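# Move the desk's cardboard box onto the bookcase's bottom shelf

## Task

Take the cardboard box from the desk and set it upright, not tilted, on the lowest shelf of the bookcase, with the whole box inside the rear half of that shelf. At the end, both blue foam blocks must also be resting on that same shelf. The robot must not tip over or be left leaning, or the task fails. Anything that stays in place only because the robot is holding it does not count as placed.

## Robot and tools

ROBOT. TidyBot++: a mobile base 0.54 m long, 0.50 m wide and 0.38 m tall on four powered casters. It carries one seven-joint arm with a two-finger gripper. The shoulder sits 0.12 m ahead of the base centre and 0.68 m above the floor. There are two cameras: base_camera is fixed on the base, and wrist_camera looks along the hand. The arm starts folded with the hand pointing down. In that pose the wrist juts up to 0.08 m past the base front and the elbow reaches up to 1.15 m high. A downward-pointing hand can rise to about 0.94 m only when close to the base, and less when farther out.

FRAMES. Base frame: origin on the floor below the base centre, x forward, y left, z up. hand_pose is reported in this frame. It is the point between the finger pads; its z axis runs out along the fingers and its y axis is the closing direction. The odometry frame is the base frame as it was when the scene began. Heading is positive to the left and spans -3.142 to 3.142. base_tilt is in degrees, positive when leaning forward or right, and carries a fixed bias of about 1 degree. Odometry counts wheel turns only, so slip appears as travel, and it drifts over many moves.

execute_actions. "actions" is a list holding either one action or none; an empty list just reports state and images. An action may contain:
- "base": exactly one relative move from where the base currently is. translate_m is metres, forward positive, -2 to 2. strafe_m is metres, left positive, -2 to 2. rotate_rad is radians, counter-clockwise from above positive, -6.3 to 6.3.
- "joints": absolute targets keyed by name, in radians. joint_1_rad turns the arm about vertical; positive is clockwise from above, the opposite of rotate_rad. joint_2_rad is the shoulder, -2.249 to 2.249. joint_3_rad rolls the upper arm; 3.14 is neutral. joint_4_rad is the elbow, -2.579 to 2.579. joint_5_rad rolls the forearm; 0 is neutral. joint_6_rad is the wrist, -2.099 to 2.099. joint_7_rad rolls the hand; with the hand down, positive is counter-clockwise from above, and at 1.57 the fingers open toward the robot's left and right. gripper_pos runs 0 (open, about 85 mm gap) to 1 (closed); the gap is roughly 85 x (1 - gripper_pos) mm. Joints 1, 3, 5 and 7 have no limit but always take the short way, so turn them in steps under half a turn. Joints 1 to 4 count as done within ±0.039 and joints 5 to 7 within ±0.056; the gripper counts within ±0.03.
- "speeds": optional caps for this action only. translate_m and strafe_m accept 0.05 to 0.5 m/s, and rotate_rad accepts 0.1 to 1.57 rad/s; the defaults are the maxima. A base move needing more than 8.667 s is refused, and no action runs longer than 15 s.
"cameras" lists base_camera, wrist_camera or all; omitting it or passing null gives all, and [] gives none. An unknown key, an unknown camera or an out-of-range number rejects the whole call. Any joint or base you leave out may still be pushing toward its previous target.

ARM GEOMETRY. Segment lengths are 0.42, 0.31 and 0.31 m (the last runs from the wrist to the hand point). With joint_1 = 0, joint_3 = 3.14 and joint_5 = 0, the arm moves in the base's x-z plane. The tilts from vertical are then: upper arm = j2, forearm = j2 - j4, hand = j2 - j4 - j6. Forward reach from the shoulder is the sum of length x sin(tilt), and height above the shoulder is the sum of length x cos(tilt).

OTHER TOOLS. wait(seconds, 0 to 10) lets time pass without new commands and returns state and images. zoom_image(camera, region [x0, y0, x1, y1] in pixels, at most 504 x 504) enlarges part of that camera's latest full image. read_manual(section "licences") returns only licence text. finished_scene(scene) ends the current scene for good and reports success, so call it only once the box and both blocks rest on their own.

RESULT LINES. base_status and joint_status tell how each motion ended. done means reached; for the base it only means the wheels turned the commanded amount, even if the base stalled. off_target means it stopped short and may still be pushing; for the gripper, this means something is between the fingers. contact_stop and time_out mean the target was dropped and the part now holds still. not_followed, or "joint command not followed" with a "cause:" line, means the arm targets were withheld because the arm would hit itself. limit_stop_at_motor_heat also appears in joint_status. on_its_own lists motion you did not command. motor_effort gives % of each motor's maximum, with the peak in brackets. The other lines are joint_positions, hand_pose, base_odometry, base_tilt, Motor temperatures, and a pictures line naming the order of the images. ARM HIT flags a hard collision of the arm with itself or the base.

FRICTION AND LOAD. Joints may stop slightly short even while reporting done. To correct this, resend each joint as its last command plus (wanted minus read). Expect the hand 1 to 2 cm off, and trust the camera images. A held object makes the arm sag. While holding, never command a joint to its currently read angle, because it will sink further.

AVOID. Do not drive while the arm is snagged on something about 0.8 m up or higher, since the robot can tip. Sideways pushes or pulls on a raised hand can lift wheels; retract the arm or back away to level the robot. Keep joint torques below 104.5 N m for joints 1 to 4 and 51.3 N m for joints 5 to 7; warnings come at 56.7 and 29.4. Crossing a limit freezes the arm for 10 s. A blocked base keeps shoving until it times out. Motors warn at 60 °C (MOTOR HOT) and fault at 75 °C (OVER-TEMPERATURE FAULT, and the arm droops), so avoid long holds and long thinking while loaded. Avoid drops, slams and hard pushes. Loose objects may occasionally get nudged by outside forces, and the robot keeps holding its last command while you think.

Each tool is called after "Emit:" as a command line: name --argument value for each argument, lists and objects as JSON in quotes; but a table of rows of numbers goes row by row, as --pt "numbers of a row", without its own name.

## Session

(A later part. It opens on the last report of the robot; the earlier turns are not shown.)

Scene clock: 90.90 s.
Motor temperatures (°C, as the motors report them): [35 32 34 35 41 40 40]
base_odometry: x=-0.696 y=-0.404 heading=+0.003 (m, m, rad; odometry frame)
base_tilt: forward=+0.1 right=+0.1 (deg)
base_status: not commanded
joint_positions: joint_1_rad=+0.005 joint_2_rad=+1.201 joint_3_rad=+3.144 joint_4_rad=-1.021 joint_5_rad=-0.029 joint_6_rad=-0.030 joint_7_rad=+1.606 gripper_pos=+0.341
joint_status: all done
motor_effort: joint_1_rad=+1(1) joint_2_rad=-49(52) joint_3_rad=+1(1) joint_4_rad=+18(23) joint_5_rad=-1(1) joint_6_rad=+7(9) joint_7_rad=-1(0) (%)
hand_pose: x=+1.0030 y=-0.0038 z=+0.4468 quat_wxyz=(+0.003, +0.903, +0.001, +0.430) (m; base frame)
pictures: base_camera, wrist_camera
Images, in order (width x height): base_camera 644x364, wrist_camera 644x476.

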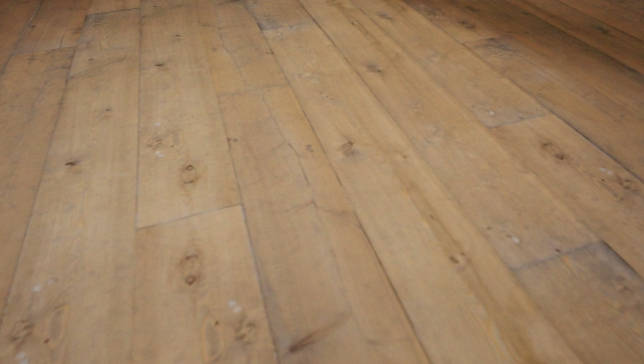

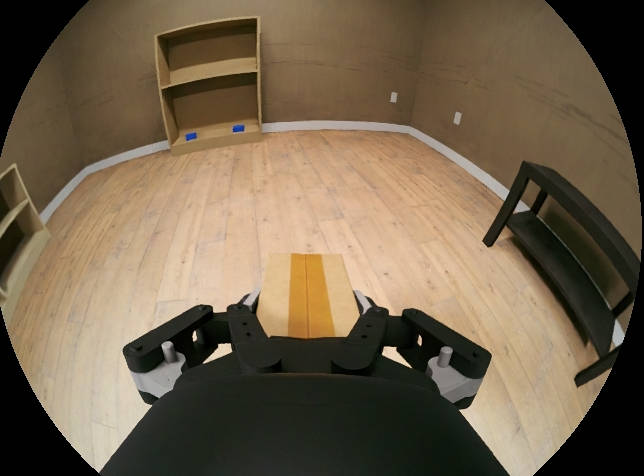

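Emit:
execute_actions --actions '[{"base":{"strafe_m":1.1}}]' --cameras '[]'

Emit:
execute_actions --actions '[{"base":{"translate_m":1.2},"joints":{"joint_2_rad":1.9,"joint_4_rad":-0.4,"joint_6_rad":0.4}}]'

Scene clock: 95.13 s.
Motor temperatures (°C, as the motors report them): [35 33 34 35 41 40 40]
base_odometry: x=-0.698 y=+0.696 heading=+0.002 (m, m, rad; odometry frame)
base_tilt: forward=+0.1 right=+0.1 (deg)
base_status: done
joint_positions: joint_1_rad=-0.005 joint_2_rad=+1.201 joint_3_rad=+3.144 joint_4_rad=-1.021 joint_5_rad=-0.029 joint_6_rad=-0.029 joint_7_rad=+1.606 gripper_pos=+0.341
joint_status: not commanded
motor_effort: joint_1_rad=+0(3) joint_2_rad=-49(51) joint_3_rad=+1(0) joint_4_rad=+18(20) joint_5_rad=-1(1) joint_6_rad=+7(9) joint_7_rad=+0(1) (%)
hand_pose: x=+1.0034 y=+0.0043 z=+0.4472 quat_wxyz=(+0.001, +0.902, +0.005, +0.431) (m; base frame)
pictures: none
No camera images: the call's "cameras" was empty. Leave "cameras" out to get every camera's image.

Scene clock: 98.87 s.
Motor temperatures (°C, as the motors report them): [35 33 34 36 41 40 40]
base_odometry: x=+0.502 y=+0.700 heading=+0.002 (m, m, rad; odometry frame)
base_tilt: forward=+0.1 right=+0.1 (deg)
base_status: done
joint_positions: joint_1_rad=-0.004 joint_2_rad=+1.904 joint_3_rad=+3.144 joint_4_rad=-0.418 joint_5_rad=-0.029 joint_6_rad=+0.371 joint_7_rad=+1.606 gripper_pos=+0.341
joint_status: all done
motor_effort: joint_1_rad=+1(3) joint_2_rad=-50(54) joint_3_rad=+1(0) joint_4_rad=+18(21) joint_5_rad=+0(0) joint_6_rad=+10(9) joint_7_rad=+0(0) (%)
hand_pose: x=+1.0353 y=+0.0012 z=+0.2138 quat_wxyz=(+0.006, +0.828, +0.003, +0.560) (m; base frame)
pictures: base_camera, wrist_camera
Images, in order (width x height): base_camera 644x364, wrist_camera 644x476.

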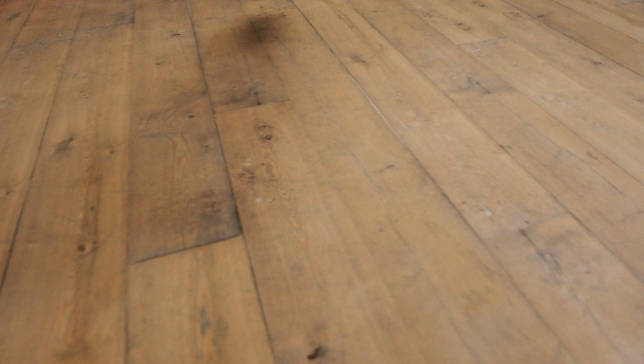

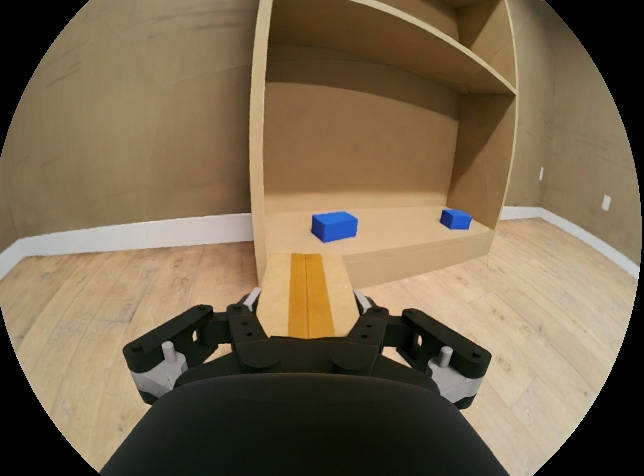

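Emit:
execute_actions --actions '[{"base":{"strafe_m":-0.27}}]' --cameras '[]'

Emit:
execute_actions --actions '[{"base":{"translate_m":0.25},"speeds":{"translate_m":0.2}}]' --cameras '["wrist_camera"]'

Scene clock: 101.67 s.
Motor temperatures (°C, as the motors report them): [35 33 34 36 41 40 40]
base_odometry: x=+0.503 y=+0.430 heading=+0.003 (m, m, rad; odometry frame)
base_tilt: forward=+0.1 right=+0.2 (deg)
base_status: done
joint_positions: joint_1_rad=+0.008 joint_2_rad=+1.904 joint_3_rad=+3.144 joint_4_rad=-0.418 joint_5_rad=-0.029 joint_6_rad=+0.371 joint_7_rad=+1.606 gripper_pos=+0.341
joint_status: not commanded
motor_effort: joint_1_rad=+0(4) joint_2_rad=-49(50) joint_3_rad=+1(0) joint_4_rad=+18(18) joint_5_rad=-1(0) joint_6_rad=+9(10) joint_7_rad=-1(1) (%)
hand_pose: x=+1.0352 y=-0.0092 z=+0.2138 quat_wxyz=(+0.009, +0.828, -0.002, +0.560) (m; base frame)
pictures: none
No camera images: the call's "cameras" was empty. Leave "cameras" out to get every camera's image.

Scene clock: 103.60 s.
Motor temperatures (°C, as the motors report them): [35 33 34 36 41 40 40]
base_odometry: x=+0.754 y=+0.430 heading=+0.002 (m, m, rad; odometry frame)
base_tilt: forward=+0.1 right=+0.1 (deg)
base_status: done
joint_positions: joint_1_rad=+0.007 joint_2_rad=+1.905 joint_3_rad=+3.144 joint_4_rad=-0.417 joint_5_rad=-0.029 joint_6_rad=+0.371 joint_7_rad=+1.606 gripper_pos=+0.341
joint_status: not commanded
motor_effort: joint_1_rad=+0(3) joint_2_rad=-49(52) joint_3_rad=+1(1) joint_4_rad=+18(20) joint_5_rad=+0(1) joint_6_rad=+9(9) joint_7_rad=+1(0) (%)
hand_pose: x=+1.0351 y=-0.0088 z=+0.2135 quat_wxyz=(+0.009, +0.828, -0.002, +0.561) (m; base frame)
pictures: wrist_camera
Images, in order (width x height): wrist_camera 644x476.

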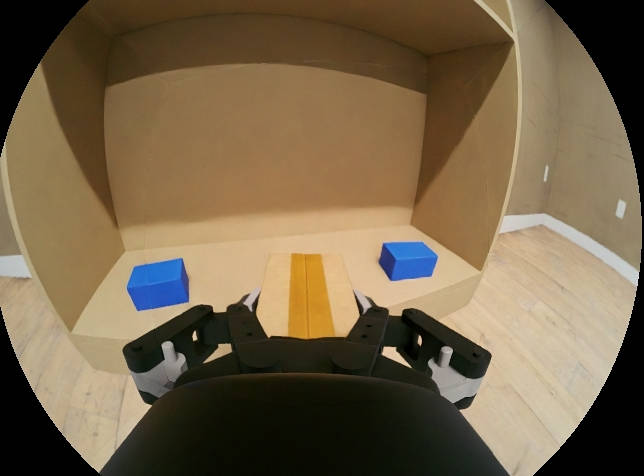

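Emit:
execute_actions --actions '[{"base":{"translate_m":0.08},"speeds":{"translate_m":0.1}}]' --cameras '[]'

Emit:
execute_actions --actions '[{"joints":{"joint_2_rad":2.0,"joint_6_rad":0.5}}]' --cameras '["wrist_camera"]'

Scene clock: 105.63 s.
Motor temperatures (°C, as the motors report them): [35 33 34 36 41 40 40]
base_odometry: x=+0.834 y=+0.430 heading=+0.002 (m, m, rad; odometry frame)
base_tilt: forward=+0.1 right=+0.1 (deg)
base_status: done
joint_positions: joint_1_rad=+0.006 joint_2_rad=+1.905 joint_3_rad=+3.144 joint_4_rad=-0.417 joint_5_rad=-0.029 joint_6_rad=+0.371 joint_7_rad=+1.606 gripper_pos=+0.341
joint_status: not commanded
motor_effort: joint_1_rad=+1(3) joint_2_rad=-50(51) joint_3_rad=+0(0) joint_4_rad=+18(19) joint_5_rad=-1(0) joint_6_rad=+9(9) joint_7_rad=+0(0) (%)
hand_pose: x=+1.0353 y=-0.0079 z=+0.2138 quat_wxyz=(+0.009, +0.828, -0.001, +0.561) (m; base frame)
pictures: none
No camera images: the call's "cameras" was empty. Leave "cameras" out to get every camera's image.

Scene clock: 106.70 s.
Motor temperatures (°C, as the motors report them): [35 33 34 36 41 40 40]
base_odometry: x=+0.834 y=+0.430 heading=+0.002 (m, m, rad; odometry frame)
base_tilt: forward=+0.1 right=+0.2 (deg)
base_status: not commanded
joint_positions: joint_1_rad=+0.006 joint_2_rad=+2.010 joint_3_rad=+3.144 joint_4_rad=-0.413 joint_5_rad=-0.029 joint_6_rad=+0.470 joint_7_rad=+1.606 gripper_pos=+0.341
joint_status: all done
motor_effort: joint_1_rad=+1(1) joint_2_rad=-46(51) joint_3_rad=+1(1) joint_4_rad=+16(19) joint_5_rad=+0(0) joint_6_rad=+9(9) joint_7_rad=+0(0) (%)
hand_pose: x=+0.9956 y=-0.0084 z=+0.1502 quat_wxyz=(+0.010, +0.828, -0.002, +0.560) (m; base frame)
pictures: wrist_camera
Images, in order (width x height): wrist_camera 644x476.

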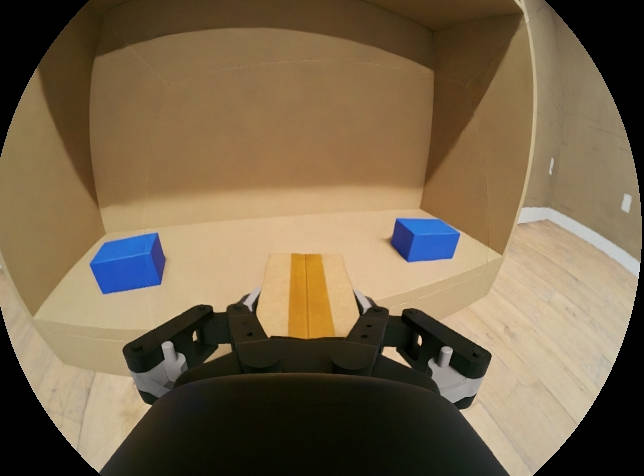

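Emit:
execute_actions --actions '[{"base":{"translate_m":0.15},"speeds":{"translate_m":0.05}}]' --cameras '["wrist_camera"]'

Scene clock: 110.43 s.
Motor temperatures (°C, as the motors report them): [35 33 34 36 41 40 40]
base_odometry: x=+0.984 y=+0.430 heading=+0.001 (m, m, rad; odometry frame)
base_tilt: forward=+0.1 right=+0.1 (deg)
base_status: done
joint_positions: joint_1_rad=+0.005 joint_2_rad=+2.010 joint_3_rad=+3.144 joint_4_rad=-0.413 joint_5_rad=-0.029 joint_6_rad=+0.470 joint_7_rad=+1.606 gripper_pos=+0.341
joint_status: not commanded
motor_effort: joint_1_rad=+1(3) joint_2_rad=-47(48) joint_3_rad=+1(0) joint_4_rad=+17(17) joint_5_rad=-1(0) joint_6_rad=+10(9) joint_7_rad=+0(0) (%)
hand_pose: x=+0.9956 y=-0.0077 z=+0.1503 quat_wxyz=(+0.010, +0.828, -0.001, +0.560) (m; base frame)
pictures: wrist_camera
Images, in order (width x height): wrist_camera 644x476.

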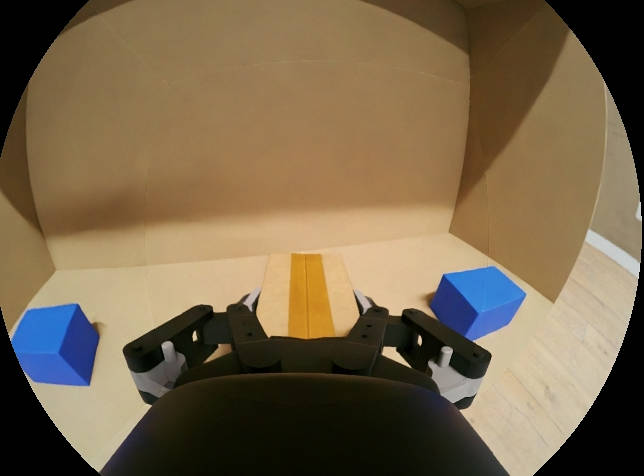

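Emit:
execute_actions --actions '[{"base":{"translate_m":0.06},"joints":{"joint_2_rad":2.03,"joint_6_rad":0.53},"speeds":{"translate_m":0.05}}]' --cameras '["wrist_camera"]'

Emit:
execute_actions --actions '[{"joints":{"gripper_pos":0}}]' --cameras '[]'

Emit:
execute_actions --actions '[{"base":{"translate_m":-0.2},"speeds":{"translate_m":0.15}}]' --cameras '["wrist_camera"]'

Scene clock: 112.87 s.
Motor temperatures (°C, as the motors report them): [35 34 34 36 41 40 40]
base_odometry: x=+1.044 y=+0.430 heading=+0.001 (m, m, rad; odometry frame)
base_tilt: forward=+0.1 right=+0.1 (deg)
base_status: done
joint_positions: joint_1_rad=+0.005 joint_2_rad=+2.024 joint_3_rad=+3.144 joint_4_rad=-0.413 joint_5_rad=-0.029 joint_6_rad=+0.500 joint_7_rad=+1.606 gripper_pos=+0.341
joint_status: all done
motor_effort: joint_1_rad=+1(3) joint_2_rad=-46(48) joint_3_rad=+1(0) joint_4_rad=+16(17) joint_5_rad=+0(0) joint_6_rad=+9(9) joint_7_rad=-1(0) (%)
hand_pose: x=+0.9914 y=-0.0072 z=+0.1465 quat_wxyz=(+0.010, +0.824, -0.001, +0.566) (m; base frame)
pictures: wrist_camera
Images, in order (width x height): wrist_camera 644x476.

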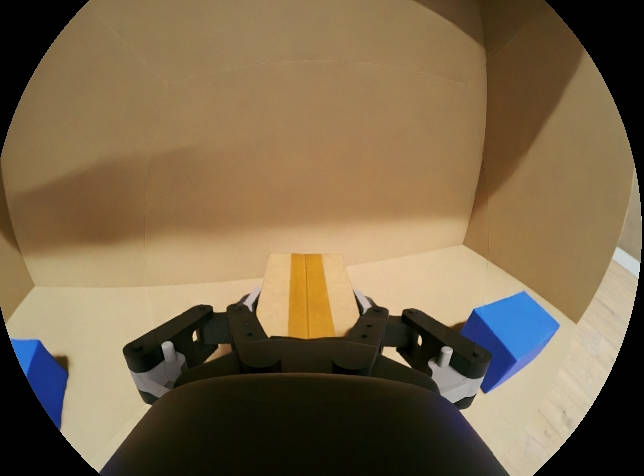

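Scene clock: 113.97 s.
Motor temperatures (°C, as the motors report them): [35 34 34 36 41 40 40]
base_odometry: x=+1.044 y=+0.430 heading=+0.001 (m, m, rad; odometry frame)
base_tilt: forward=+0.1 right=+0.2 (deg)
base_status: not commanded
joint_positions: joint_1_rad=+0.005 joint_2_rad=+2.024 joint_3_rad=+3.144 joint_4_rad=-0.413 joint_5_rad=-0.029 joint_6_rad=+0.505 joint_7_rad=+1.606 gripper_pos=+0.000
joint_status: all done
motor_effort: joint_1_rad=+1(1) joint_2_rad=-45(47) joint_3_rad=+1(1) joint_4_rad=+16(17) joint_5_rad=-1(1) joint_6_rad=+8(10) joint_7_rad=+0(0) (%)
hand_pose: x=+0.9920 y=-0.0073 z=+0.1479 quat_wxyz=(+0.010, +0.823, -0.001, +0.568) (m; base frame)
pictures: none
No camera images: the call's "cameras" was empty. Leave "cameras" out to get every camera's image.

Scene clock: 115.93 s.
Motor temperatures (°C, as the motors report them): [35 34 34 36 41 40 40]
base_odometry: x=+0.844 y=+0.429 heading=+0.000 (m, m, rad; odometry frame)
base_tilt: forward=+0.1 right=+0.1 (deg)
base_status: done
joint_positions: joint_1_rad=+0.003 joint_2_rad=+2.025 joint_3_rad=+3.144 joint_4_rad=-0.411 joint_5_rad=-0.029 joint_6_rad=+0.506 joint_7_rad=+1.606 gripper_pos=+0.000
joint_status: not commanded
motor_effort: joint_1_rad=+1(3) joint_2_rad=-45(46) joint_3_rad=+1(0) joint_4_rad=+16(16) joint_5_rad=+0(1) joint_6_rad=+8(9) joint_7_rad=+1(0) (%)
hand_pose: x=+0.9924 y=-0.0062 z=+0.1485 quat_wxyz=(+0.010, +0.822, -0.001, +0.569) (m; base frame)
pictures: wrist_camera
Images, in order (width x height): wrist_camera 644x476.

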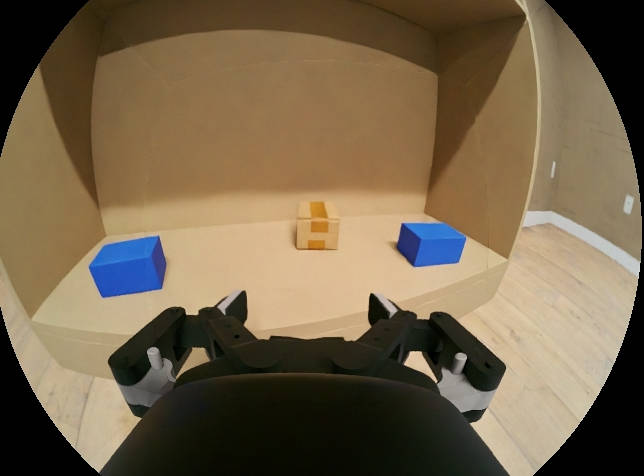

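Emit:
execute_actions --actions '[{"joints":{"gripper_pos":1}}]' --cameras '[]'

Emit:
execute_actions --actions '[{"base":{"translate_m":0.18},"speeds":{"translate_m":0.05}}]' --cameras '[]'

Emit:
execute_actions --actions '[{"base":{"translate_m":-0.25}}]' --cameras '["wrist_camera"]'

Scene clock: 117.73 s.
Motor temperatures (°C, as the motors report them): [35 34 34 36 41 40 40]
base_odometry: x=+0.844 y=+0.429 heading=+0.000 (m, m, rad; odometry frame)
base_tilt: forward=+0.1 right=+0.1 (deg)
base_status: not commanded
joint_positions: joint_1_rad=+0.003 joint_2_rad=+2.025 joint_3_rad=+3.144 joint_4_rad=-0.411 joint_5_rad=-0.029 joint_6_rad=+0.506 joint_7_rad=+1.606 gripper_pos=+0.999
joint_status: all done
motor_effort: joint_1_rad=+1(1) joint_2_rad=-45(45) joint_3_rad=+1(1) joint_4_rad=+16(16) joint_5_rad=-1(1) joint_6_rad=+8(9) joint_7_rad=+0(0) (%)
hand_pose: x=+0.9924 y=-0.0062 z=+0.1485 quat_wxyz=(+0.010, +0.822, -0.001, +0.569) (m; base frame)
pictures: none
No camera images: the call's "cameras" was empty. Leave "cameras" out to get every camera's image.

Scene clock: 121.77 s.
Motor temperatures (°C, as the motors report them): [35 34 34 36 41 40 40]
base_odometry: x=+1.025 y=+0.429 heading=+0.000 (m, m, rad; odometry frame)
base_tilt: forward=+0.1 right=+0.1 (deg)
base_status: done
joint_positions: joint_1_rad=+0.003 joint_2_rad=+2.025 joint_3_rad=+3.144 joint_4_rad=-0.411 joint_5_rad=-0.029 joint_6_rad=+0.506 joint_7_rad=+1.606 gripper_pos=+0.999
joint_status: not commanded
motor_effort: joint_1_rad=+1(3) joint_2_rad=-45(47) joint_3_rad=+1(0) joint_4_rad=+16(17) joint_5_rad=+0(0) joint_6_rad=+8(9) joint_7_rad=+0(1) (%)
hand_pose: x=+0.9924 y=-0.0060 z=+0.1486 quat_wxyz=(+0.010, +0.822, +0.000, +0.569) (m; base frame)
pictures: none
No camera images: the call's "cameras" was empty. Leave "cameras" out to get every camera's image.

Scene clock: 123.60 s.
Motor temperatures (°C, as the motors report them): [35 34 34 36 41 40 40]
base_odometry: x=+0.775 y=+0.429 heading=+0.000 (m, m, rad; odometry frame)
base_tilt: forward=+0.1 right=+0.1 (deg)
base_status: done
joint_positions: joint_1_rad=+0.002 joint_2_rad=+2.029 joint_3_rad=+3.144 joint_4_rad=-0.409 joint_5_rad=-0.029 joint_6_rad=+0.507 joint_7_rad=+1.606 gripper_pos=+0.999
joint_status: not commanded
motor_effort: joint_1_rad=+1(3) joint_2_rad=-44(47) joint_3_rad=+1(1) joint_4_rad=+16(17) joint_5_rad=+0(0) joint_6_rad=+8(9) joint_7_rad=+0(0) (%)
hand_pose: x=+0.9911 y=-0.0047 z=+0.1463 quat_wxyz=(+0.010, +0.822, +0.000, +0.569) (m; base frame)
pictures: wrist_camera
Images, in order (width x height): wrist_camera 644x476.

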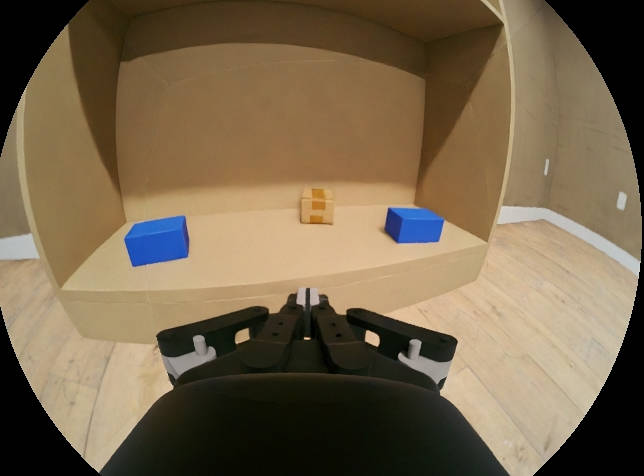

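Good.

Emit:
finished_scene --scene 1

The scene is finished: the task was done.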